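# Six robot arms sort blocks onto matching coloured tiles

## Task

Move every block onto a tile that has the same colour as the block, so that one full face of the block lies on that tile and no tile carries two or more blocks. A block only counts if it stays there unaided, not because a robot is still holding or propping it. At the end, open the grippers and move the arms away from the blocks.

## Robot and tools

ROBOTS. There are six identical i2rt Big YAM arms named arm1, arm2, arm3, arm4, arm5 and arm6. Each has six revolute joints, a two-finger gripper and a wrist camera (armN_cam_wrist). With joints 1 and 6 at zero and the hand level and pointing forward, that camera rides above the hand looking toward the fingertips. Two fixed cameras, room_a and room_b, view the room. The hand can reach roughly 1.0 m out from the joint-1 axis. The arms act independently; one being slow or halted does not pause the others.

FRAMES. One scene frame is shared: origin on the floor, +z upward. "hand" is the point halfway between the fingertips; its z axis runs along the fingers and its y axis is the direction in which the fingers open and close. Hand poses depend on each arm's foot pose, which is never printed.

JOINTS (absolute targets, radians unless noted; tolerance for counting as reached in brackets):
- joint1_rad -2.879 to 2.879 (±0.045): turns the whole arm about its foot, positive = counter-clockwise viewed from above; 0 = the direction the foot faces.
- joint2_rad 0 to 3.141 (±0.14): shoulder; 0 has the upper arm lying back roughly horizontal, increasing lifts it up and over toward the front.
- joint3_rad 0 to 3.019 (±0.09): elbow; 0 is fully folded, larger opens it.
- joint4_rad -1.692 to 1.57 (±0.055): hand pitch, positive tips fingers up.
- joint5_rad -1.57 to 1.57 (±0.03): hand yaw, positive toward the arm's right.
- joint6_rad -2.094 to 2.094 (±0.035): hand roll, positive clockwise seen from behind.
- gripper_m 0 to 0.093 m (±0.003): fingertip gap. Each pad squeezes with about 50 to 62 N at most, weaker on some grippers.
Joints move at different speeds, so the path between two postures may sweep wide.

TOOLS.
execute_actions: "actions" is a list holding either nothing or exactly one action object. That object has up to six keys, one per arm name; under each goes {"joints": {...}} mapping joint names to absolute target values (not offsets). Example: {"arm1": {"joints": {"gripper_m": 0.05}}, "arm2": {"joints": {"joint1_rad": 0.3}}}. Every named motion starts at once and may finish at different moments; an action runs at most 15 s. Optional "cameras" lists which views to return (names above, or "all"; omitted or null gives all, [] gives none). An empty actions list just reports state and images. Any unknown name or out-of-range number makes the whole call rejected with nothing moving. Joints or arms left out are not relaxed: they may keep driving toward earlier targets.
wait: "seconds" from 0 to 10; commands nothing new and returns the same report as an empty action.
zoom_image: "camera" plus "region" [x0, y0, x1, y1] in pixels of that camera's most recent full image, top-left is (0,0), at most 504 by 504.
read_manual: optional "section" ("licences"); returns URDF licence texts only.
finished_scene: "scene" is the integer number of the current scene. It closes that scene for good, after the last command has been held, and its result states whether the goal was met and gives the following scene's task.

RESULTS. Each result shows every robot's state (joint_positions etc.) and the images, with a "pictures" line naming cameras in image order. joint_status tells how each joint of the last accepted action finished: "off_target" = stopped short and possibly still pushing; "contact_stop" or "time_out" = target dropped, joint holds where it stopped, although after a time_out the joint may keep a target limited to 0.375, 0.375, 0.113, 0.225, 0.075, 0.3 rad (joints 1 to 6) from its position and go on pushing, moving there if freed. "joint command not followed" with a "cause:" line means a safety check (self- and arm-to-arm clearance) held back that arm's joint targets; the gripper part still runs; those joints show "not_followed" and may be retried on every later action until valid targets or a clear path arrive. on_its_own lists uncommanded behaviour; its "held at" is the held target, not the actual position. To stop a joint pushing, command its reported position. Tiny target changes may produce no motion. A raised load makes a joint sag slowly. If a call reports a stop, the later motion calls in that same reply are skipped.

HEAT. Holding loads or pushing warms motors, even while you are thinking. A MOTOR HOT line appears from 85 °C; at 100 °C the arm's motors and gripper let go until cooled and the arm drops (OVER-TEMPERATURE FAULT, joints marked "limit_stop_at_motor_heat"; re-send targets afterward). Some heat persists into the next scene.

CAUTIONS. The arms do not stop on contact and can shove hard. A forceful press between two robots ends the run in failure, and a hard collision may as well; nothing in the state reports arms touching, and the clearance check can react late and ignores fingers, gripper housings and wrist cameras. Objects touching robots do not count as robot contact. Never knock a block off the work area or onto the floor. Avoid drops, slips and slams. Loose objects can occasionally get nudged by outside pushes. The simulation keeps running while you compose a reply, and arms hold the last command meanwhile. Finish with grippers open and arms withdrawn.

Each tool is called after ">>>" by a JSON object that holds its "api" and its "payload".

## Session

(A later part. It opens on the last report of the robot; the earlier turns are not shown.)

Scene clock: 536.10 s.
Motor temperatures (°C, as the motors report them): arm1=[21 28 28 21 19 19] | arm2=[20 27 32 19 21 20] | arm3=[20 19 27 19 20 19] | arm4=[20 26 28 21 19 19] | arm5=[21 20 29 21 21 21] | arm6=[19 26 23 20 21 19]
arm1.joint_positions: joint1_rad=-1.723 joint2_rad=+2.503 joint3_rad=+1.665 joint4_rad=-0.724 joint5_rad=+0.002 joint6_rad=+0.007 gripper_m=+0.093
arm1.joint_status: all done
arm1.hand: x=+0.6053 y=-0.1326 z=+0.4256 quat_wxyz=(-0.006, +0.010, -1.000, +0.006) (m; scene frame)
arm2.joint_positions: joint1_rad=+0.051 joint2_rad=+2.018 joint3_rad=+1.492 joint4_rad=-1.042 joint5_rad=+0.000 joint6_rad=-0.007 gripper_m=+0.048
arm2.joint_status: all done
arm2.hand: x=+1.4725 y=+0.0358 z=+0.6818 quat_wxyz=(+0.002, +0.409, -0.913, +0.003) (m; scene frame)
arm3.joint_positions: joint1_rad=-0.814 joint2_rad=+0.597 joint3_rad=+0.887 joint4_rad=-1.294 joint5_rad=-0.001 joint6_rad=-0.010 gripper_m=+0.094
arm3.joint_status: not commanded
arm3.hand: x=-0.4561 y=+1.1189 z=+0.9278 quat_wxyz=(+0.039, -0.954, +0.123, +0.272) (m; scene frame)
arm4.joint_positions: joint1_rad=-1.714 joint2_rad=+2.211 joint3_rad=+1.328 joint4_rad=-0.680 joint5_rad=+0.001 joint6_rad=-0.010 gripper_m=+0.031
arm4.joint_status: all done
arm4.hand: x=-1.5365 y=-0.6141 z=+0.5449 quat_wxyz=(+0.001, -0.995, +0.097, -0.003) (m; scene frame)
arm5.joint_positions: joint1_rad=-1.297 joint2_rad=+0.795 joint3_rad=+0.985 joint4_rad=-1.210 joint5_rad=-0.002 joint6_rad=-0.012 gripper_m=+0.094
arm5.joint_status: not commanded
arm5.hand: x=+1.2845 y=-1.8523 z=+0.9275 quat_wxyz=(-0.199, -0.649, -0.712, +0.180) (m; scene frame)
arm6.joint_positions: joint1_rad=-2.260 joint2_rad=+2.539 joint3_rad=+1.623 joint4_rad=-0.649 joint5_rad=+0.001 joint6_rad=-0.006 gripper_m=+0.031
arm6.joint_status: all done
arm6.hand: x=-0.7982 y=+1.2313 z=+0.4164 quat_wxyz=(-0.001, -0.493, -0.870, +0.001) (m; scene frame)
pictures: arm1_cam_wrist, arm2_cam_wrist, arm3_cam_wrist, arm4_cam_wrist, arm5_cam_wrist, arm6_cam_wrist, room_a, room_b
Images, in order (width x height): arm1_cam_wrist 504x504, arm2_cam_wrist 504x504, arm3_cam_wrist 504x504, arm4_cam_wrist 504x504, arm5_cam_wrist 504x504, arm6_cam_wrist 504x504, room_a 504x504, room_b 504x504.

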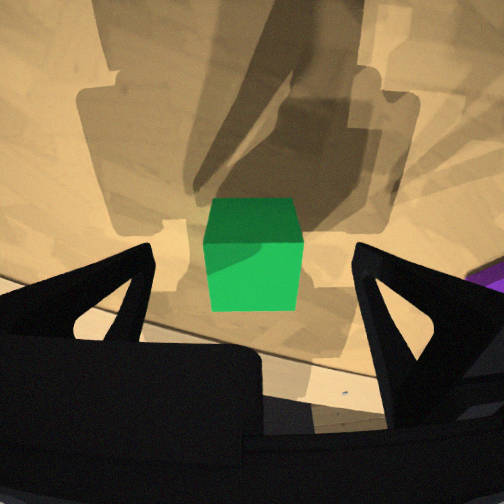

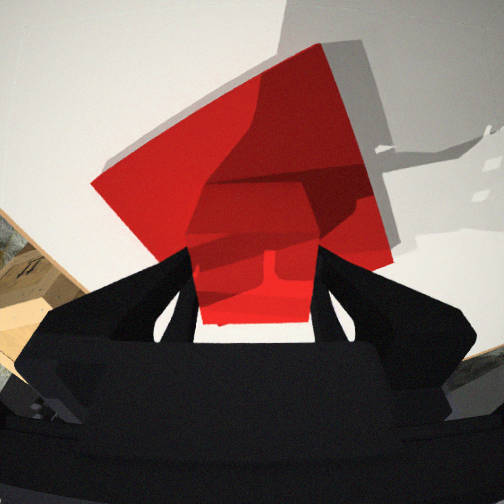

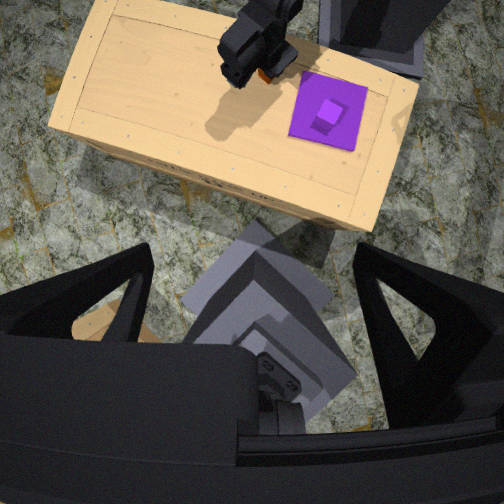

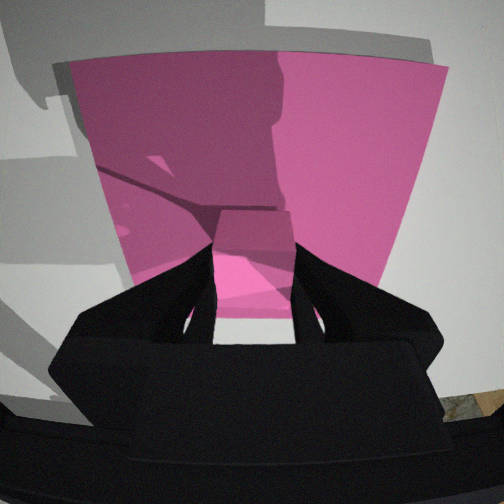

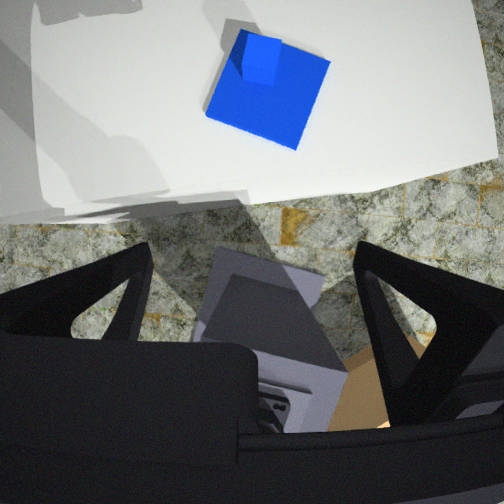

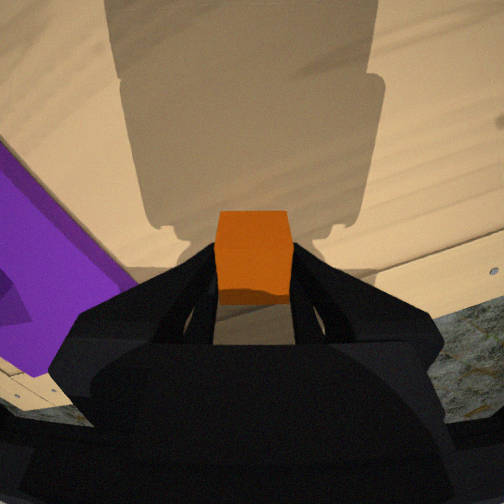

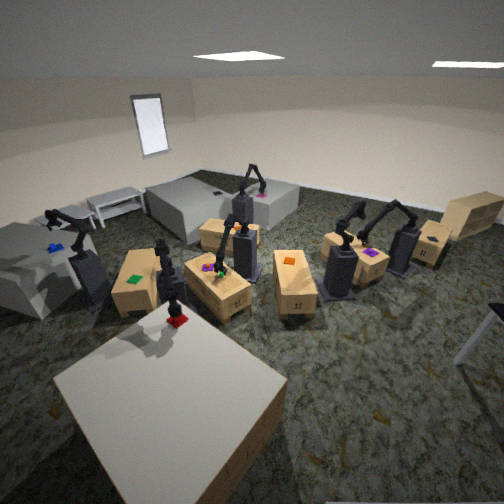

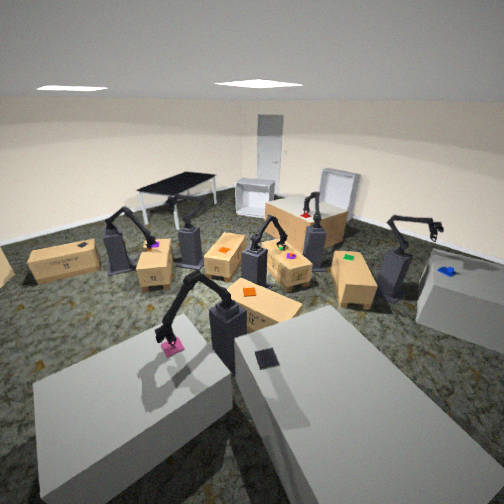

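>>> {"api": "execute_actions", "payload": {"actions": [{"arm1": {"joints": {"joint2_rad": 2.30, "joint3_rad": 1.51, "joint4_rad": -0.78}}, "arm2": {"joints": {"gripper_m": 0.093}}, "arm6": {"joints": {"gripper_m": 0.093}}, "arm4": {"joints": {"joint2_rad": 2.25, "joint4_rad": -0.665}}}], "cameras": ["arm4_cam_wrist", "arm5_cam_wrist"]}}

>>> {"api": "zoom_image", "payload": {"camera": "arm5_cam_wrist", "region": [180, 0, 360, 170]}}

Scene clock: 554.93 s.
Motor temperatures (°C, as the motors report them): arm1=[21 28 28 21 19 19] | arm2=[20 28 33 19 21 20] | arm3=[20 19 27 19 20 19] | arm4=[20 26 28 21 19 19] | arm5=[21 20 29 21 21 21] | arm6=[19 26 23 20 21 19]
arm1.joint_positions: joint1_rad=-1.723 joint2_rad=+2.281 joint3_rad=+1.512 joint4_rad=-0.776 joint5_rad=+0.002 joint6_rad=+0.007 gripper_m=+0.093
arm1.joint_status: all done
arm1.hand: x=+0.5822 y=-0.1322 z=+0.5154 quat_wxyz=(-0.014, +0.010, -1.000, +0.006) (m; scene frame)
arm2.joint_positions: joint1_rad=+0.051 joint2_rad=+2.018 joint3_rad=+1.492 joint4_rad=-1.042 joint5_rad=+0.000 joint6_rad=-0.007 gripper_m=+0.093
arm2.joint_status: all done
arm2.hand: x=+1.4725 y=+0.0358 z=+0.6818 quat_wxyz=(+0.002, +0.409, -0.913, +0.003) (m; scene frame)
arm3.joint_positions: joint1_rad=-0.814 joint2_rad=+0.597 joint3_rad=+0.887 joint4_rad=-1.294 joint5_rad=-0.001 joint6_rad=-0.010 gripper_m=+0.094
arm3.joint_status: not commanded
arm3.hand: x=-0.4561 y=+1.1189 z=+0.9278 quat_wxyz=(+0.039, -0.954, +0.123, +0.272) (m; scene frame)
arm4.joint_positions: joint1_rad=-1.714 joint2_rad=+2.220 joint3_rad=+1.328 joint4_rad=-0.678 joint5_rad=+0.001 joint6_rad=-0.010 gripper_m=+0.031
arm4.joint_status: all done
arm4.hand: x=-1.5345 y=-0.6144 z=+0.5403 quat_wxyz=(+0.001, -0.995, +0.098, -0.006) (m; scene frame)
arm5.joint_positions: joint1_rad=-1.297 joint2_rad=+0.795 joint3_rad=+0.985 joint4_rad=-1.210 joint5_rad=-0.002 joint6_rad=-0.012 gripper_m=+0.094
arm5.joint_status: not commanded
arm5.hand: x=+1.2845 y=-1.8523 z=+0.9275 quat_wxyz=(-0.199, -0.649, -0.712, +0.180) (m; scene frame)
arm6.joint_positions: joint1_rad=-2.260 joint2_rad=+2.539 joint3_rad=+1.623 joint4_rad=-0.649 joint5_rad=+0.001 joint6_rad=-0.006 gripper_m=+0.093
arm6.joint_status: all done
arm6.hand: x=-0.7982 y=+1.2313 z=+0.4164 quat_wxyz=(-0.001, -0.493, -0.870, +0.001) (m; scene frame)
pictures: arm4_cam_wrist, arm5_cam_wrist
Images, in order (width x height): arm4_cam_wrist 504x504, arm5_cam_wrist 504x504.

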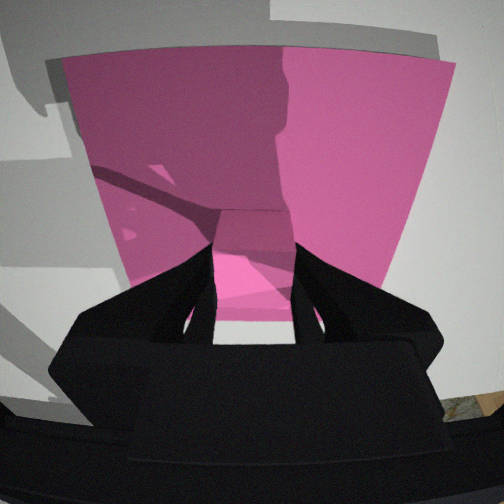

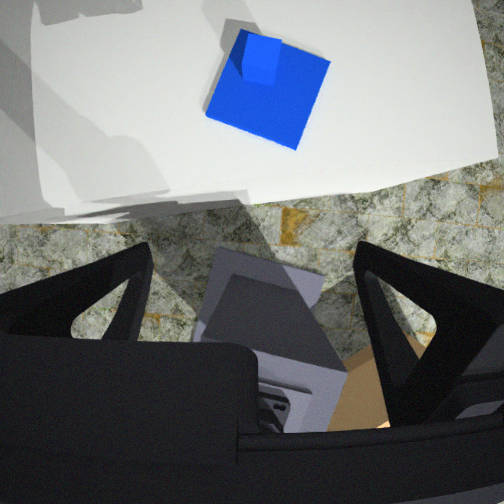

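Region (180, 0, 360, 170) of arm5_cam_wrist's 504x504 image, scaled by 2.800, with more detail than that image has.

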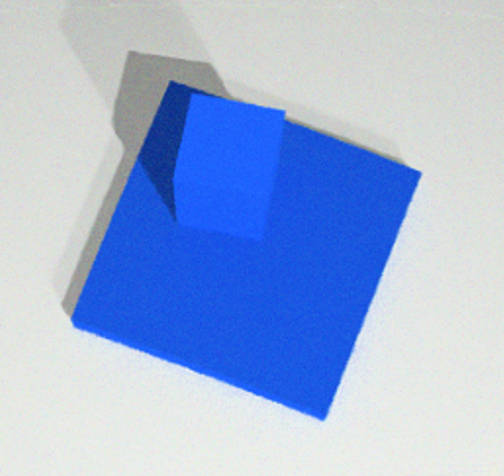

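>>> {"api": "execute_actions", "payload": {"actions": [{"arm1": {"joints": {"joint1_rad": -2.10, "joint2_rad": 2.30, "joint4_rad": -0.79}}, "arm2": {"joints": {"joint2_rad": 1.80, "joint4_rad": -1.26}}, "arm6": {"joints": {"joint2_rad": 2.32, "joint4_rad": -0.87}}, "arm4": {"joints": {"joint2_rad": 2.22, "gripper_m": 0.093}}}], "cameras": ["arm1_cam_wrist", "arm2_cam_wrist", "arm4_cam_wrist", "arm6_cam_wrist"]}}

Scene clock: 562.63 s.
Motor temperatures (°C, as the motors report them): arm1=[21 28 28 21 19 19] | arm2=[20 28 33 19 21 20] | arm3=[20 19 27 19 20 19] | arm4=[20 26 28 21 19 19] | arm5=[21 20 29 21 21 21] | arm6=[19 26 23 20 21 19]
arm1.joint_positions: joint1_rad=-2.092 joint2_rad=+2.281 joint3_rad=+1.512 joint4_rad=-0.780 joint5_rad=+0.001 joint6_rad=+0.006 gripper_m=+0.093
arm1.joint_status: all done
arm1.hand: x=+0.5463 y=-0.3494 z=+0.5178 quat_wxyz=(-0.013, -0.173, -0.985, +0.008) (m; scene frame)
arm2.joint_positions: joint1_rad=+0.051 joint2_rad=+1.789 joint3_rad=+1.506 joint4_rad=-1.248 joint5_rad=+0.000 joint6_rad=-0.007 gripper_m=+0.093
arm2.joint_status: all done
arm2.hand: x=+1.4521 y=+0.0140 z=+0.8105 quat_wxyz=(-0.015, +0.409, -0.913, -0.004) (m; scene frame)
arm3.joint_positions: joint1_rad=-0.814 joint2_rad=+0.597 joint3_rad=+0.887 joint4_rad=-1.294 joint5_rad=-0.001 joint6_rad=-0.010 gripper_m=+0.094
arm3.joint_status: not commanded
arm3.hand: x=-0.4561 y=+1.1189 z=+0.9278 quat_wxyz=(+0.039, -0.954, +0.123, +0.272) (m; scene frame)
arm4.joint_positions: joint1_rad=-1.714 joint2_rad=+2.220 joint3_rad=+1.328 joint4_rad=-0.678 joint5_rad=+0.001 joint6_rad=-0.010 gripper_m=+0.093
arm4.joint_status: all done
arm4.hand: x=-1.5347 y=-0.6144 z=+0.5405 quat_wxyz=(+0.001, -0.995, +0.098, -0.006) (m; scene frame)
arm5.joint_positions: joint1_rad=-1.297 joint2_rad=+0.795 joint3_rad=+0.985 joint4_rad=-1.210 joint5_rad=-0.002 joint6_rad=-0.012 gripper_m=+0.094
arm5.joint_status: not commanded
arm5.hand: x=+1.2845 y=-1.8523 z=+0.9275 quat_wxyz=(-0.199, -0.649, -0.712, +0.180) (m; scene frame)
arm6.joint_positions: joint1_rad=-2.260 joint2_rad=+2.299 joint3_rad=+1.633 joint4_rad=-0.854 joint5_rad=+0.001 joint6_rad=-0.006 gripper_m=+0.093
arm6.joint_status: all done
arm6.hand: x=-0.7824 y=+1.2043 z=+0.5623 quat_wxyz=(-0.021, -0.493, -0.870, +0.012) (m; scene frame)
pictures: arm1_cam_wrist, arm2_cam_wrist, arm4_cam_wrist, arm6_cam_wrist
Images, in order (width x height): arm1_cam_wrist 504x504, arm2_cam_wrist 504x504, arm4_cam_wrist 504x504, arm6_cam_wrist 504x504.

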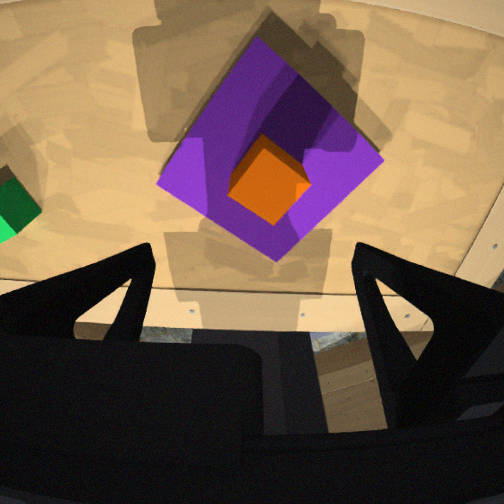

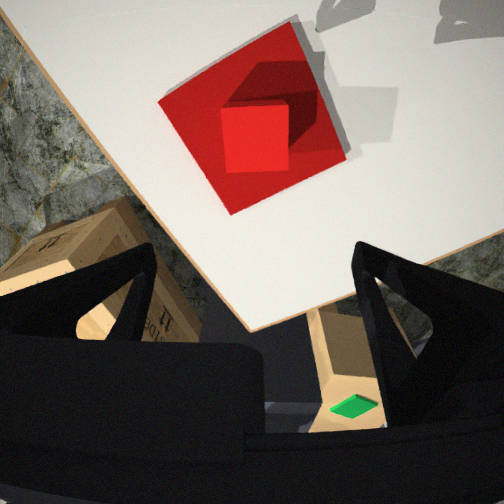

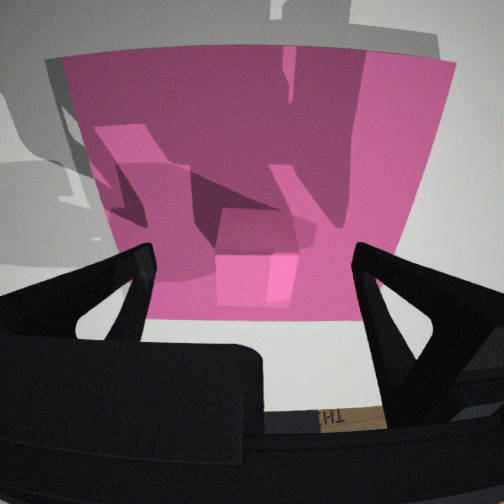

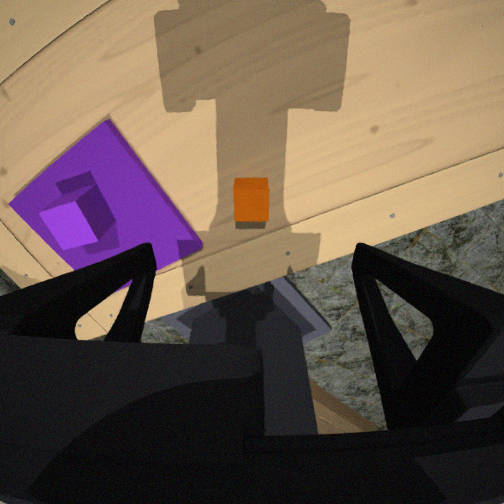

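>>> {"api": "execute_actions", "payload": {"actions": [{"arm1": {"joints": {"joint1_rad": -2.112, "joint2_rad": 2.44, "joint3_rad": 1.62, "joint4_rad": -0.70, "joint6_rad": 0.66}}, "arm2": {"joints": {"joint1_rad": 1.88, "joint2_rad": 1.79, "joint3_rad": 1.33, "joint4_rad": -1.11, "joint6_rad": 1.057}}, "arm3": {"joints": {"joint1_rad": -0.845, "joint6_rad": 0.737}}, "arm6": {"joints": {"joint1_rad": -1.5, "joint2_rad": 1.1, "joint3_rad": 0.8, "joint4_rad": -0.8}}, "arm4": {"joints": {"joint2_rad": 1.9, "joint4_rad": -1.0}}}], "cameras": ["arm1_cam_wrist", "arm2_cam_wrist", "arm4_cam_wrist"]}}

Scene clock: 638.20 s.
Motor temperatures (°C, as the motors report them): arm1=[21 28 28 21 19 19] | arm2=[20 27 33 19 21 20] | arm3=[20 19 28 19 20 19] | arm4=[20 27 27 21 19 19] | arm5=[21 20 30 21 21 21] | arm6=[19 26 24 20 21 19]
arm1.joint_positions: joint1_rad=-2.105 joint2_rad=+2.445 joint3_rad=+1.594 joint4_rad=-0.706 joint5_rad=+0.001 joint6_rad=+0.652 gripper_m=+0.093
arm1.joint_status: all done
arm1.hand: x=+0.5541 y=-0.3618 z=+0.4445 quat_wxyz=(-0.011, -0.483, -0.876, +0.004) (m; scene frame)
arm2.joint_positions: joint1_rad=+1.885 joint2_rad=+1.789 joint3_rad=+1.328 joint4_rad=-1.115 joint5_rad=+0.000 joint6_rad=+1.047 gripper_m=+0.093
arm2.joint_status: all done
arm2.hand: x=+0.6296 y=-0.1581 z=+0.7517 quat_wxyz=(+0.004, +0.725, -0.689, +0.004) (m; scene frame)
arm3.joint_positions: joint1_rad=-0.837 joint2_rad=+0.597 joint3_rad=+0.887 joint4_rad=-1.294 joint5_rad=-0.001 joint6_rad=+0.725 gripper_m=+0.094
arm3.joint_status: all done
arm3.hand: x=-0.4546 y=+1.1243 z=+0.9278 quat_wxyz=(-0.058, -0.841, +0.467, +0.269) (m; scene frame)
arm4.joint_positions: joint1_rad=-1.714 joint2_rad=+1.886 joint3_rad=+1.328 joint4_rad=-0.986 joint5_rad=+0.001 joint6_rad=-0.010 gripper_m=+0.093
arm4.joint_status: all done
arm4.hand: x=-1.5266 y=-0.6164 z=+0.7141 quat_wxyz=(+0.002, -0.995, +0.098, +0.007) (m; scene frame)
arm5.joint_positions: joint1_rad=-1.297 joint2_rad=+0.795 joint3_rad=+0.985 joint4_rad=-1.210 joint5_rad=-0.002 joint6_rad=-0.012 gripper_m=+0.094
arm5.joint_status: not commanded
arm5.hand: x=+1.2845 y=-1.8523 z=+0.9275 quat_wxyz=(-0.199, -0.649, -0.712, +0.180) (m; scene frame)
arm6.joint_positions: joint1_rad=-1.505 joint2_rad=+1.100 joint3_rad=+0.797 joint4_rad=-0.805 joint5_rad=-0.002 joint6_rad=-0.005 gripper_m=+0.093
arm6.joint_status: all done
arm6.hand: x=-0.7362 y=+1.6454 z=+0.8418 quat_wxyz=(-0.226, -0.135, -0.964, +0.030) (m; scene frame)
pictures: arm1_cam_wrist, arm2_cam_wrist, arm4_cam_wrist
Images, in order (width x height): arm1_cam_wrist 504x504, arm2_cam_wrist 504x504, arm4_cam_wrist 504x504.

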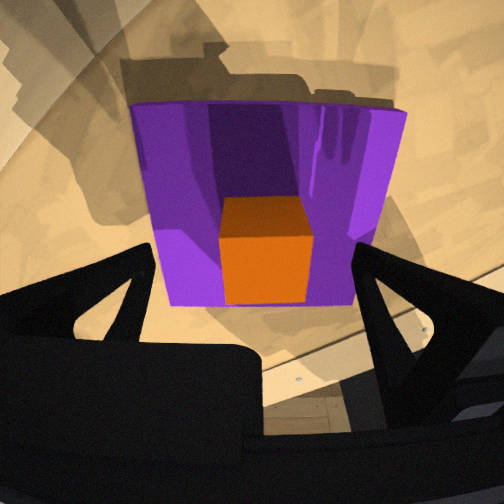

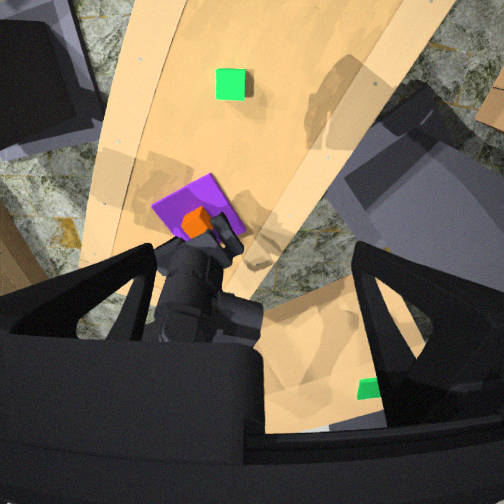

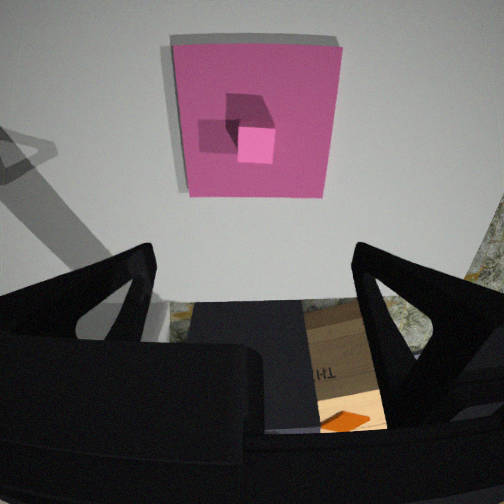

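>>> {"api": "execute_actions", "payload": {"actions": [{"arm1": {"joints": {"joint2_rad": 2.475}}, "arm2": {"joints": {"joint1_rad": 1.860, "joint2_rad": 2.365, "joint3_rad": 1.41, "joint4_rad": -0.565}}, "arm3": {"joints": {"joint1_rad": -0.845, "joint2_rad": 2.345, "joint3_rad": 1.605, "joint4_rad": -0.77}}}], "cameras": ["arm1_cam_wrist", "arm2_cam_wrist", "arm3_cam_wrist"]}}

Scene clock: 671.43 s.
Motor temperatures (°C, as the motors report them): arm1=[21 29 29 21 19 19] | arm2=[20 28 31 19 21 20] | arm3=[20 19 28 19 20 19] | arm4=[20 26 28 21 19 19] | arm5=[21 20 30 21 21 21] | arm6=[19 24 25 20 21 19]
arm1.joint_positions: joint1_rad=-2.105 joint2_rad=+2.455 joint3_rad=+1.594 joint4_rad=-0.706 joint5_rad=+0.001 joint6_rad=+0.652 gripper_m=+0.093
arm1.joint_status: all done
arm1.hand: x=+0.5509 y=-0.3607 z=+0.4387 quat_wxyz=(-0.006, -0.483, -0.876, +0.004) (m; scene frame)
arm2.joint_positions: joint1_rad=+1.870 joint2_rad=+2.388 joint3_rad=+1.392 joint4_rad=-0.579 joint5_rad=+0.000 joint6_rad=+1.048 gripper_m=+0.093
arm2.joint_status: all done
arm2.hand: x=+0.5967 y=-0.1354 z=+0.4555 quat_wxyz=(+0.004, +0.719, -0.695, +0.004) (m; scene frame)
arm3.joint_positions: joint1_rad=-0.837 joint2_rad=+2.369 joint3_rad=+1.577 joint4_rad=-0.769 joint5_rad=-0.001 joint6_rad=+0.726 gripper_m=+0.094
arm3.joint_status: all done
arm3.hand: x=-0.8009 y=+1.2289 z=+0.4512 quat_wxyz=(+0.001, -0.874, +0.486, +0.000) (m; scene frame)
arm4.joint_positions: joint1_rad=-1.714 joint2_rad=+1.886 joint3_rad=+1.328 joint4_rad=-0.986 joint5_rad=+0.001 joint6_rad=-0.010 gripper_m=+0.093
arm4.joint_status: not commanded
arm4.hand: x=-1.5266 y=-0.6164 z=+0.7141 quat_wxyz=(+0.002, -0.995, +0.098, +0.007) (m; scene frame)
arm5.joint_positions: joint1_rad=-1.297 joint2_rad=+0.795 joint3_rad=+0.985 joint4_rad=-1.210 joint5_rad=-0.002 joint6_rad=-0.012 gripper_m=+0.094
arm5.joint_status: not commanded
arm5.hand: x=+1.2845 y=-1.8523 z=+0.9275 quat_wxyz=(-0.199, -0.649, -0.712, +0.180) (m; scene frame)
arm6.joint_positions: joint1_rad=-1.505 joint2_rad=+1.100 joint3_rad=+0.797 joint4_rad=-0.805 joint5_rad=-0.002 joint6_rad=-0.005 gripper_m=+0.093
arm6.joint_status: not commanded
arm6.hand: x=-0.7362 y=+1.6454 z=+0.8418 quat_wxyz=(-0.226, -0.135, -0.964, +0.030) (m; scene frame)
pictures: arm1_cam_wrist, arm2_cam_wrist, arm3_cam_wrist
Images, in order (width x height): arm1_cam_wrist 504x504, arm2_cam_wrist 504x504, arm3_cam_wrist 504x504.

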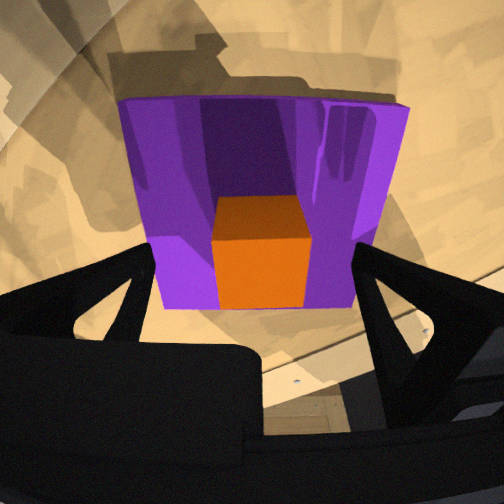

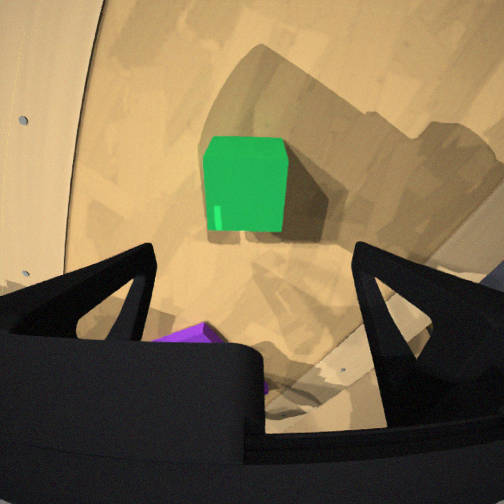

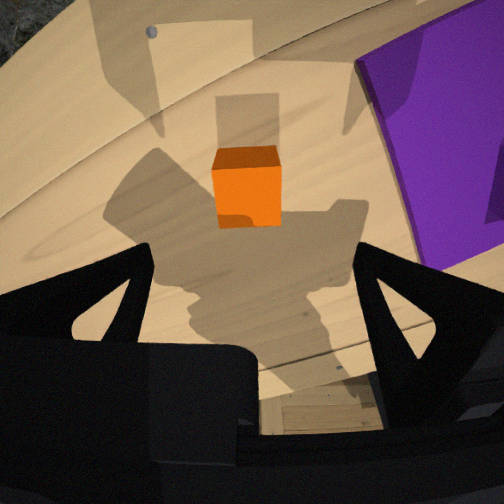

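>>> {"api": "execute_actions", "payload": {"actions": [{"arm1": {"joints": {"joint2_rad": 2.46, "gripper_m": 0.025}}, "arm2": {"joints": {"joint1_rad": 1.832, "joint2_rad": 2.475, "joint3_rad": 1.49, "joint4_rad": -0.55}}, "arm3": {"joints": {"joint1_rad": -0.865, "joint2_rad": 2.46, "joint3_rad": 1.69, "joint4_rad": -0.755}}}], "cameras": ["arm1_cam_wrist", "arm2_cam_wrist", "arm3_cam_wrist"]}}

Scene clock: 694.00 s.
Motor temperatures (°C, as the motors report them): arm1=[21 29 29 21 19 19] | arm2=[20 29 30 19 21 20] | arm3=[20 22 27 19 20 19] | arm4=[20 26 28 21 19 19] | arm5=[21 20 30 21 21 21] | arm6=[19 24 25 20 21 19]
arm1.joint_positions: joint1_rad=-2.105 joint2_rad=+2.455 joint3_rad=+1.594 joint4_rad=-0.706 joint5_rad=+0.001 joint6_rad=+0.652 gripper_m=+0.037
arm1.joint_status: gripper_m off_target (ended at +0.037, target +0.025); the others done
arm1.hand: x=+0.5510 y=-0.3606 z=+0.4387 quat_wxyz=(-0.006, -0.483, -0.876, +0.004) (m; scene frame)
arm2.joint_positions: joint1_rad=+1.838 joint2_rad=+2.461 joint3_rad=+1.467 joint4_rad=-0.559 joint5_rad=+0.000 joint6_rad=+1.049 gripper_m=+0.093
arm2.joint_status: all done
arm2.hand: x=+0.5877 y=-0.1100 z=+0.4314 quat_wxyz=(+0.007, +0.708, -0.706, -0.006) (m; scene frame)
arm3.joint_positions: joint1_rad=-0.862 joint2_rad=+2.465 joint3_rad=+1.668 joint4_rad=-0.758 joint5_rad=-0.001 joint6_rad=+0.726 gripper_m=+0.094
arm3.joint_status: all done
arm3.hand: x=-0.8145 y=+1.2493 z=+0.4183 quat_wxyz=(+0.000, -0.868, +0.497, +0.003) (m; scene frame)
arm4.joint_positions: joint1_rad=-1.714 joint2_rad=+1.886 joint3_rad=+1.328 joint4_rad=-0.986 joint5_rad=+0.001 joint6_rad=-0.010 gripper_m=+0.093
arm4.joint_status: not commanded
arm4.hand: x=-1.5266 y=-0.6164 z=+0.7141 quat_wxyz=(+0.002, -0.995, +0.098, +0.007) (m; scene frame)
arm5.joint_positions: joint1_rad=-1.297 joint2_rad=+0.795 joint3_rad=+0.985 joint4_rad=-1.210 joint5_rad=-0.002 joint6_rad=-0.012 gripper_m=+0.094
arm5.joint_status: not commanded
arm5.hand: x=+1.2845 y=-1.8523 z=+0.9275 quat_wxyz=(-0.199, -0.649, -0.712, +0.180) (m; scene frame)
arm6.joint_positions: joint1_rad=-1.505 joint2_rad=+1.100 joint3_rad=+0.797 joint4_rad=-0.805 joint5_rad=-0.002 joint6_rad=-0.005 gripper_m=+0.093
arm6.joint_status: not commanded
arm6.hand: x=-0.7362 y=+1.6454 z=+0.8418 quat_wxyz=(-0.226, -0.135, -0.964, +0.030) (m; scene frame)
pictures: arm1_cam_wrist, arm2_cam_wrist, arm3_cam_wrist
Images, in order (width x height): arm1_cam_wrist 504x504, arm2_cam_wrist 504x504, arm3_cam_wrist 504x504.

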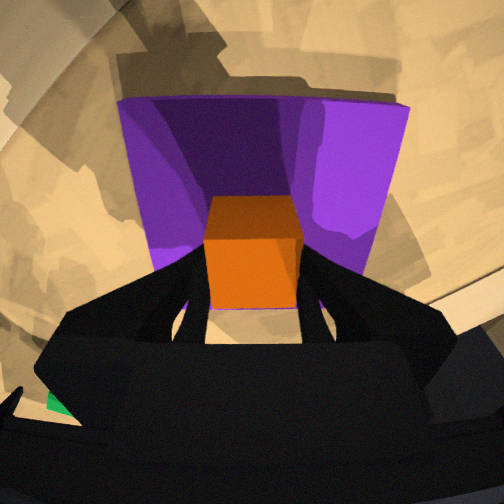

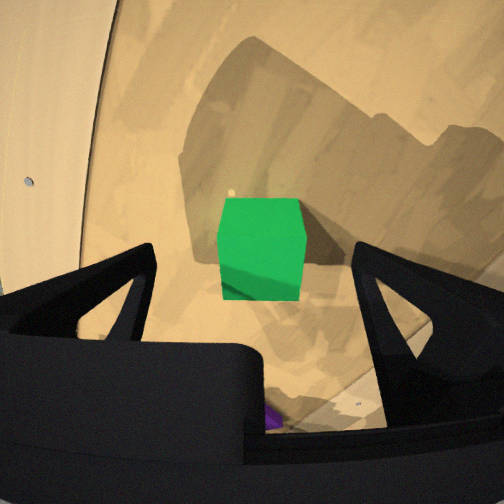

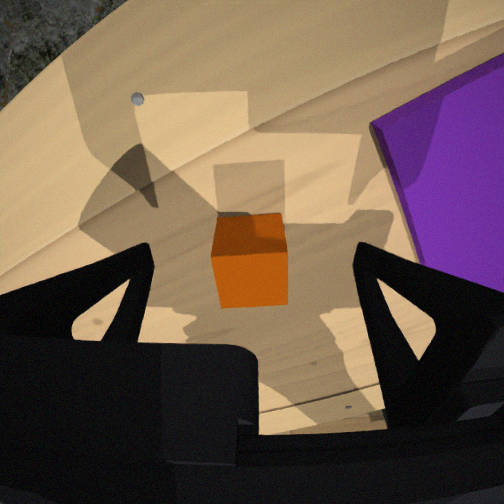

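>>> {"api": "execute_actions", "payload": {"actions": [{"arm1": {"joints": {"joint2_rad": 1.85, "joint3_rad": 1.35, "joint4_rad": -0.9, "joint6_rad": 0.0}}, "arm2": {"joints": {"joint2_rad": 2.496}}, "arm3": {"joints": {"joint2_rad": 2.486}}}], "cameras": ["arm1_cam_wrist", "arm2_cam_wrist", "arm3_cam_wrist"]}}

Scene clock: 710.07 s.
Motor temperatures (°C, as the motors report them): arm1=[21 29 29 21 19 19] | arm2=[20 29 30 19 21 20] | arm3=[20 22 26 19 20 19] | arm4=[20 26 28 21 19 19] | arm5=[21 20 30 21 21 21] | arm6=[19 24 26 20 21 19]
arm1.joint_positions: joint1_rad=-2.105 joint2_rad=+1.849 joint3_rad=+1.341 joint4_rad=-0.896 joint5_rad=+0.001 joint6_rad=+0.009 gripper_m=+0.037
arm1.joint_status: all done
arm1.hand: x=+0.5111 y=-0.3431 z=+0.7033 quat_wxyz=(-0.085, -0.180, -0.980, +0.020) (m; scene frame)
arm2.joint_positions: joint1_rad=+1.838 joint2_rad=+2.476 joint3_rad=+1.467 joint4_rad=-0.559 joint5_rad=+0.000 joint6_rad=+1.049 gripper_m=+0.093
arm2.joint_status: all done
arm2.hand: x=+0.5925 y=-0.1128 z=+0.4235 quat_wxyz=(+0.005, +0.708, -0.706, +0.001) (m; scene frame)
arm3.joint_positions: joint1_rad=-0.862 joint2_rad=+2.479 joint3_rad=+1.668 joint4_rad=-0.758 joint5_rad=-0.001 joint6_rad=+0.726 gripper_m=+0.094
arm3.joint_status: all done
arm3.hand: x=-0.8098 y=+1.2478 z=+0.4097 quat_wxyz=(+0.002, -0.868, +0.497, -0.003) (m; scene frame)
arm4.joint_positions: joint1_rad=-1.714 joint2_rad=+1.886 joint3_rad=+1.328 joint4_rad=-0.986 joint5_rad=+0.001 joint6_rad=-0.010 gripper_m=+0.093
arm4.joint_status: not commanded
arm4.hand: x=-1.5266 y=-0.6164 z=+0.7141 quat_wxyz=(+0.002, -0.995, +0.098, +0.007) (m; scene frame)
arm5.joint_positions: joint1_rad=-1.297 joint2_rad=+0.795 joint3_rad=+0.985 joint4_rad=-1.210 joint5_rad=-0.002 joint6_rad=-0.012 gripper_m=+0.094
arm5.joint_status: not commanded
arm5.hand: x=+1.2845 y=-1.8523 z=+0.9275 quat_wxyz=(-0.199, -0.649, -0.712, +0.180) (m; scene frame)
arm6.joint_positions: joint1_rad=-1.505 joint2_rad=+1.100 joint3_rad=+0.797 joint4_rad=-0.805 joint5_rad=-0.002 joint6_rad=-0.005 gripper_m=+0.093
arm6.joint_status: not commanded
arm6.hand: x=-0.7362 y=+1.6454 z=+0.8418 quat_wxyz=(-0.226, -0.135, -0.964, +0.030) (m; scene frame)
pictures: arm1_cam_wrist, arm2_cam_wrist, arm3_cam_wrist
Images, in order (width x height): arm1_cam_wrist 504x504, arm2_cam_wrist 504x504, arm3_cam_wrist 504x504.

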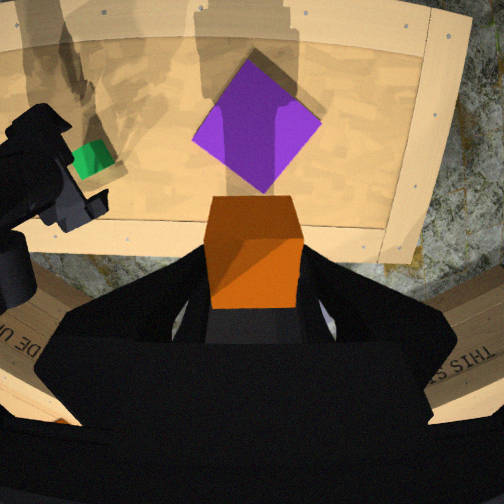

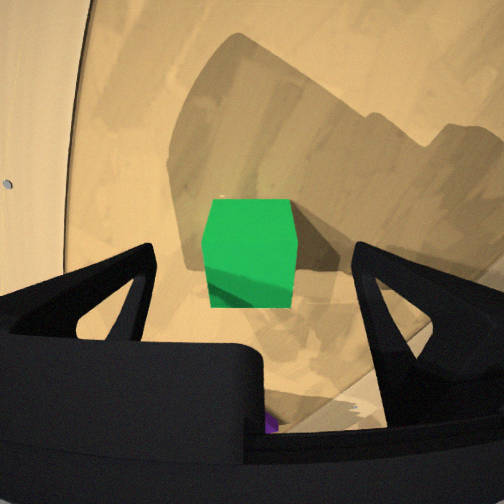

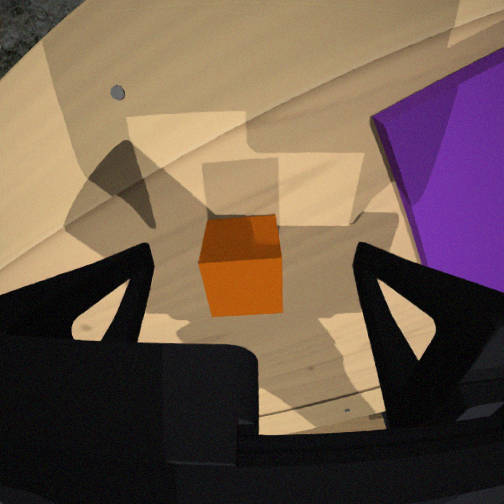

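>>> {"api": "execute_actions", "payload": {"actions": [{"arm1": {"joints": {"joint2_rad": 0.85, "joint3_rad": 0.85, "joint4_rad": -1.02}}, "arm2": {"joints": {"joint2_rad": 2.48, "gripper_m": 0.025}}, "arm3": {"joints": {"joint2_rad": 2.48, "gripper_m": 0.018}}}], "cameras": ["arm2_cam_wrist", "arm3_cam_wrist"]}}

Scene clock: 728.10 s.
Motor temperatures (°C, as the motors report them): arm1=[21 28 29 21 19 19] | arm2=[20 29 30 19 21 20] | arm3=[20 23 26 19 20 19] | arm4=[20 26 28 21 19 19] | arm5=[21 20 30 21 21 21] | arm6=[19 24 26 20 21 19]
arm1.joint_positions: joint1_rad=-2.105 joint2_rad=+0.844 joint3_rad=+0.852 joint4_rad=-1.015 joint5_rad=+0.001 joint6_rad=+0.008 gripper_m=+0.037
arm1.joint_status: all done
arm1.hand: x=+0.2934 y=-0.2601 z=+0.9079 quat_wxyz=(-0.276, -0.173, -0.944, +0.053) (m; scene frame)
arm2.joint_positions: joint1_rad=+1.838 joint2_rad=+2.476 joint3_rad=+1.467 joint4_rad=-0.559 joint5_rad=+0.000 joint6_rad=+1.049 gripper_m=+0.037
arm2.joint_status: gripper_m off_target (ended at +0.037, target +0.025); the others done
arm2.hand: x=+0.5925 y=-0.1128 z=+0.4235 quat_wxyz=(+0.005, +0.708, -0.706, +0.001) (m; scene frame)
arm3.joint_positions: joint1_rad=-0.862 joint2_rad=+2.479 joint3_rad=+1.668 joint4_rad=-0.758 joint5_rad=-0.001 joint6_rad=+0.726 gripper_m=+0.031
arm3.joint_status: gripper_m off_target (ended at +0.031, target +0.018); the others done
arm3.hand: x=-0.8098 y=+1.2478 z=+0.4097 quat_wxyz=(+0.002, -0.868, +0.497, -0.003) (m; scene frame)
arm4.joint_positions: joint1_rad=-1.714 joint2_rad=+1.886 joint3_rad=+1.328 joint4_rad=-0.986 joint5_rad=+0.001 joint6_rad=-0.010 gripper_m=+0.093
arm4.joint_status: not commanded
arm4.hand: x=-1.5266 y=-0.6164 z=+0.7141 quat_wxyz=(+0.002, -0.995, +0.098, +0.007) (m; scene frame)
arm5.joint_positions: joint1_rad=-1.297 joint2_rad=+0.795 joint3_rad=+0.985 joint4_rad=-1.210 joint5_rad=-0.002 joint6_rad=-0.012 gripper_m=+0.094
arm5.joint_status: not commanded
arm5.hand: x=+1.2845 y=-1.8523 z=+0.9275 quat_wxyz=(-0.199, -0.649, -0.712, +0.180) (m; scene frame)
arm6.joint_positions: joint1_rad=-1.505 joint2_rad=+1.100 joint3_rad=+0.797 joint4_rad=-0.805 joint5_rad=-0.002 joint6_rad=-0.005 gripper_m=+0.093
arm6.joint_status: not commanded
arm6.hand: x=-0.7362 y=+1.6454 z=+0.8418 quat_wxyz=(-0.226, -0.135, -0.964, +0.030) (m; scene frame)
pictures: arm2_cam_wrist, arm3_cam_wrist
Images, in order (width x height): arm2_cam_wrist 504x504, arm3_cam_wrist 504x504.

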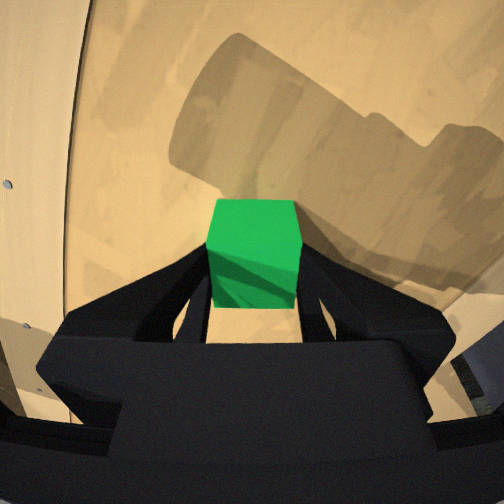

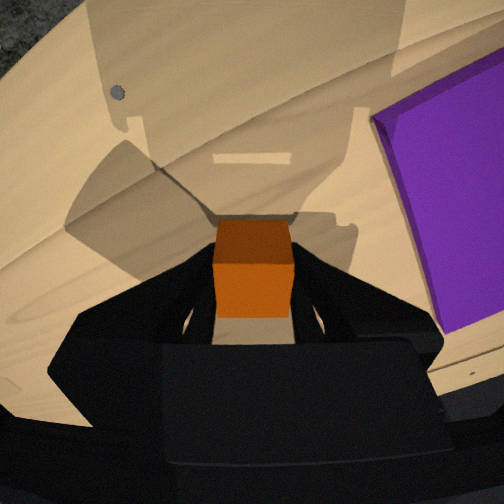

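>>> {"api": "execute_actions", "payload": {"actions": [{"arm1": {"joints": {"joint1_rad": 1.92}}, "arm2": {"joints": {"joint1_rad": -2.37, "joint2_rad": 1.70, "joint3_rad": 1.35, "joint4_rad": -1.22, "joint6_rad": 0.0}}, "arm3": {"joints": {"joint1_rad": 1.37, "joint2_rad": 1.75, "joint3_rad": 1.50, "joint4_rad": -1.32, "joint6_rad": 0.0}}}], "cameras": ["arm1_cam_wrist", "arm2_cam_wrist", "arm3_cam_wrist"]}}

Scene clock: 747.37 s.
Motor temperatures (°C, as the motors report them): arm1=[21 26 30 21 19 19] | arm2=[20 29 30 19 21 20] | arm3=[20 23 26 19 20 19] | arm4=[20 26 28 21 19 19] | arm5=[21 20 30 21 21 21] | arm6=[19 23 26 20 21 19]
arm1.joint_positions: joint1_rad=+1.917 joint2_rad=+0.848 joint3_rad=+0.852 joint4_rad=-1.015 joint5_rad=-0.001 joint6_rad=+0.006 gripper_m=+0.037
arm1.joint_status: all done
arm1.hand: x=-0.3096 y=-0.3105 z=+0.9056 quat_wxyz=(+0.078, +0.929, +0.245, -0.266) (m; scene frame)
arm2.joint_positions: joint1_rad=-2.375 joint2_rad=+1.700 joint3_rad=+1.351 joint4_rad=-1.206 joint5_rad=+0.000 joint6_rad=+0.009 gripper_m=+0.037
arm2.joint_status: all done
arm2.hand: x=+1.0737 y=-0.8914 z=+0.8077 quat_wxyz=(-0.007, -0.717, -0.697, +0.010) (m; scene frame)
arm3.joint_positions: joint1_rad=+1.379 joint2_rad=+1.765 joint3_rad=+1.494 joint4_rad=-1.312 joint5_rad=+0.000 joint6_rad=+0.011 gripper_m=+0.031
arm3.joint_status: all done
arm3.hand: x=-0.0358 y=+0.5603 z=+0.7714 quat_wxyz=(+0.001, -0.575, -0.818, -0.006) (m; scene frame)
arm4.joint_positions: joint1_rad=-1.714 joint2_rad=+1.886 joint3_rad=+1.328 joint4_rad=-0.986 joint5_rad=+0.001 joint6_rad=-0.010 gripper_m=+0.093
arm4.joint_status: not commanded
arm4.hand: x=-1.5266 y=-0.6164 z=+0.7141 quat_wxyz=(+0.002, -0.995, +0.098, +0.007) (m; scene frame)
arm5.joint_positions: joint1_rad=-1.297 joint2_rad=+0.795 joint3_rad=+0.985 joint4_rad=-1.210 joint5_rad=-0.002 joint6_rad=-0.012 gripper_m=+0.094
arm5.joint_status: not commanded
arm5.hand: x=+1.2845 y=-1.8523 z=+0.9275 quat_wxyz=(-0.199, -0.649, -0.712, +0.180) (m; scene frame)
arm6.joint_positions: joint1_rad=-1.505 joint2_rad=+1.100 joint3_rad=+0.797 joint4_rad=-0.805 joint5_rad=-0.002 joint6_rad=-0.005 gripper_m=+0.093
arm6.joint_status: not commanded
arm6.hand: x=-0.7362 y=+1.6454 z=+0.8418 quat_wxyz=(-0.226, -0.135, -0.964, +0.030) (m; scene frame)
pictures: arm1_cam_wrist, arm2_cam_wrist, arm3_cam_wrist
Images, in order (width x height): arm1_cam_wrist 504x504, arm2_cam_wrist 504x504, arm3_cam_wrist 504x504.

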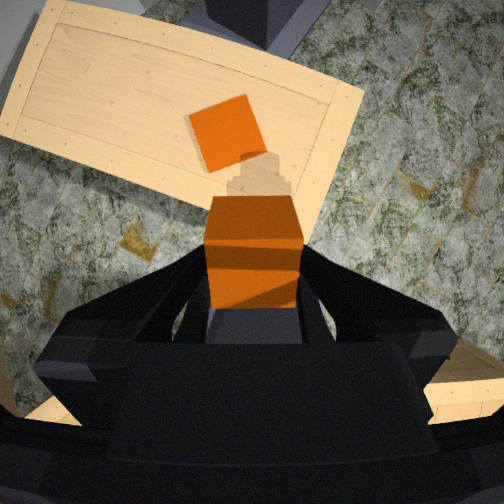

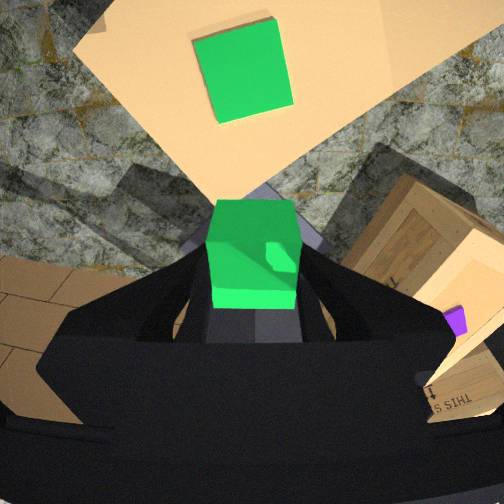

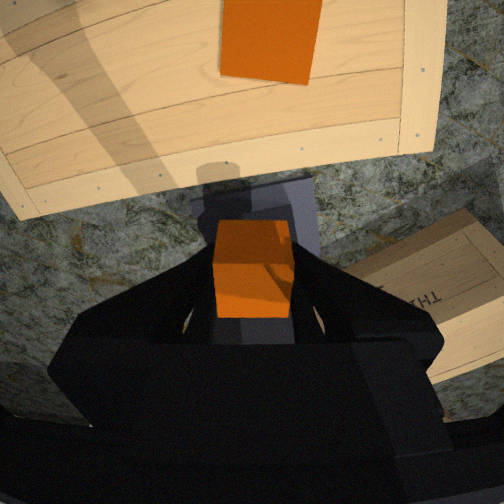

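>>> {"api": "execute_actions", "payload": {"actions": [{"arm1": {"joints": {"joint1_rad": 2.025, "joint2_rad": 2.28, "joint3_rad": 1.42, "joint4_rad": -0.665}}, "arm2": {"joints": {"joint1_rad": -2.345, "joint2_rad": 2.36, "joint3_rad": 1.445, "joint4_rad": -0.605}}, "arm3": {"joints": {"joint1_rad": 1.34, "joint2_rad": 2.355, "joint3_rad": 1.645, "joint4_rad": -0.81}}}], "cameras": ["arm1_cam_wrist", "arm2_cam_wrist", "arm3_cam_wrist"]}}

Scene clock: 773.30 s.
Motor temperatures (°C, as the motors report them): arm1=[21 26 31 21 19 19] | arm2=[20 28 30 19 21 20] | arm3=[20 23 26 19 20 19] | arm4=[20 26 28 21 19 19] | arm5=[21 20 31 21 21 21] | arm6=[19 23 26 20 21 19]
arm1.joint_positions: joint1_rad=+2.025 joint2_rad=+2.291 joint3_rad=+1.399 joint4_rad=-0.664 joint5_rad=-0.001 joint6_rad=+0.006 gripper_m=+0.037
arm1.joint_status: all done
arm1.hand: x=-0.4754 y=-0.4824 z=+0.4819 quat_wxyz=(+0.009, +0.951, +0.308, -0.008) (m; scene frame)
arm2.joint_positions: joint1_rad=-2.354 joint2_rad=+2.386 joint3_rad=+1.423 joint4_rad=-0.619 joint5_rad=+0.000 joint6_rad=+0.009 gripper_m=+0.037
arm2.joint_status: all done
arm2.hand: x=+1.0824 y=-0.9532 z=+0.4689 quat_wxyz=(+0.002, -0.710, -0.704, +0.001) (m; scene frame)
arm3.joint_positions: joint1_rad=+1.341 joint2_rad=+2.376 joint3_rad=+1.614 joint4_rad=-0.818 joint5_rad=+0.000 joint6_rad=+0.011 gripper_m=+0.031
arm3.joint_status: all done
arm3.hand: x=-0.0235 y=+0.4685 z=+0.4651 quat_wxyz=(-0.001, -0.591, -0.807, -0.006) (m; scene frame)
arm4.joint_positions: joint1_rad=-1.714 joint2_rad=+1.886 joint3_rad=+1.328 joint4_rad=-0.986 joint5_rad=+0.001 joint6_rad=-0.010 gripper_m=+0.093
arm4.joint_status: not commanded
arm4.hand: x=-1.5266 y=-0.6164 z=+0.7141 quat_wxyz=(+0.002, -0.995, +0.098, +0.007) (m; scene frame)
arm5.joint_positions: joint1_rad=-1.297 joint2_rad=+0.795 joint3_rad=+0.985 joint4_rad=-1.210 joint5_rad=-0.002 joint6_rad=-0.012 gripper_m=+0.094
arm5.joint_status: not commanded
arm5.hand: x=+1.2845 y=-1.8523 z=+0.9275 quat_wxyz=(-0.199, -0.649, -0.712, +0.180) (m; scene frame)
arm6.joint_positions: joint1_rad=-1.505 joint2_rad=+1.100 joint3_rad=+0.797 joint4_rad=-0.805 joint5_rad=-0.002 joint6_rad=-0.005 gripper_m=+0.093
arm6.joint_status: not commanded
arm6.hand: x=-0.7362 y=+1.6454 z=+0.8418 quat_wxyz=(-0.226, -0.135, -0.964, +0.030) (m; scene frame)
pictures: arm1_cam_wrist, arm2_cam_wrist, arm3_cam_wrist
Images, in order (width x height): arm1_cam_wrist 504x504, arm2_cam_wrist 504x504, arm3_cam_wrist 504x504.

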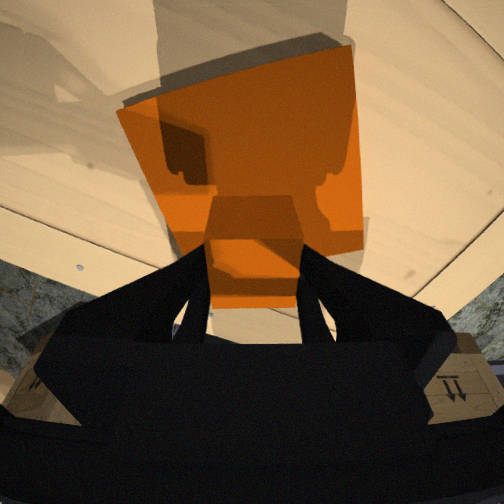

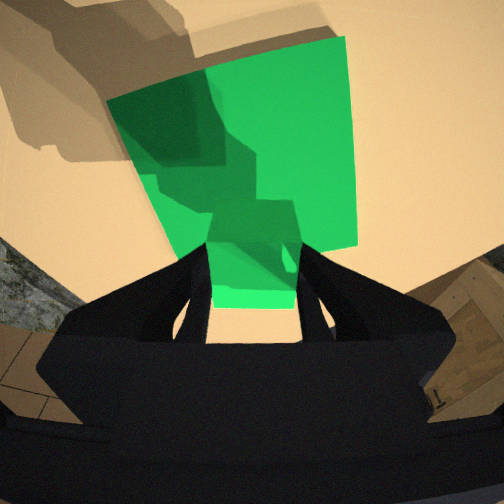

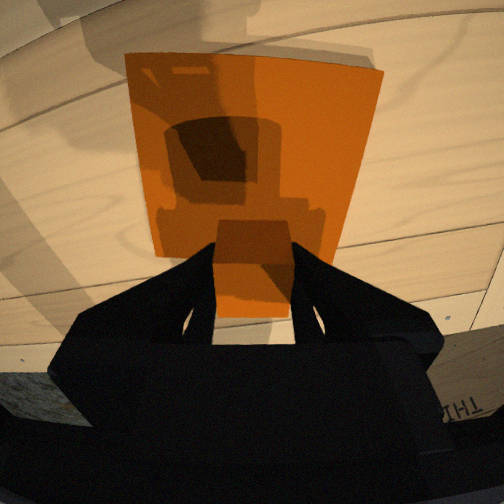

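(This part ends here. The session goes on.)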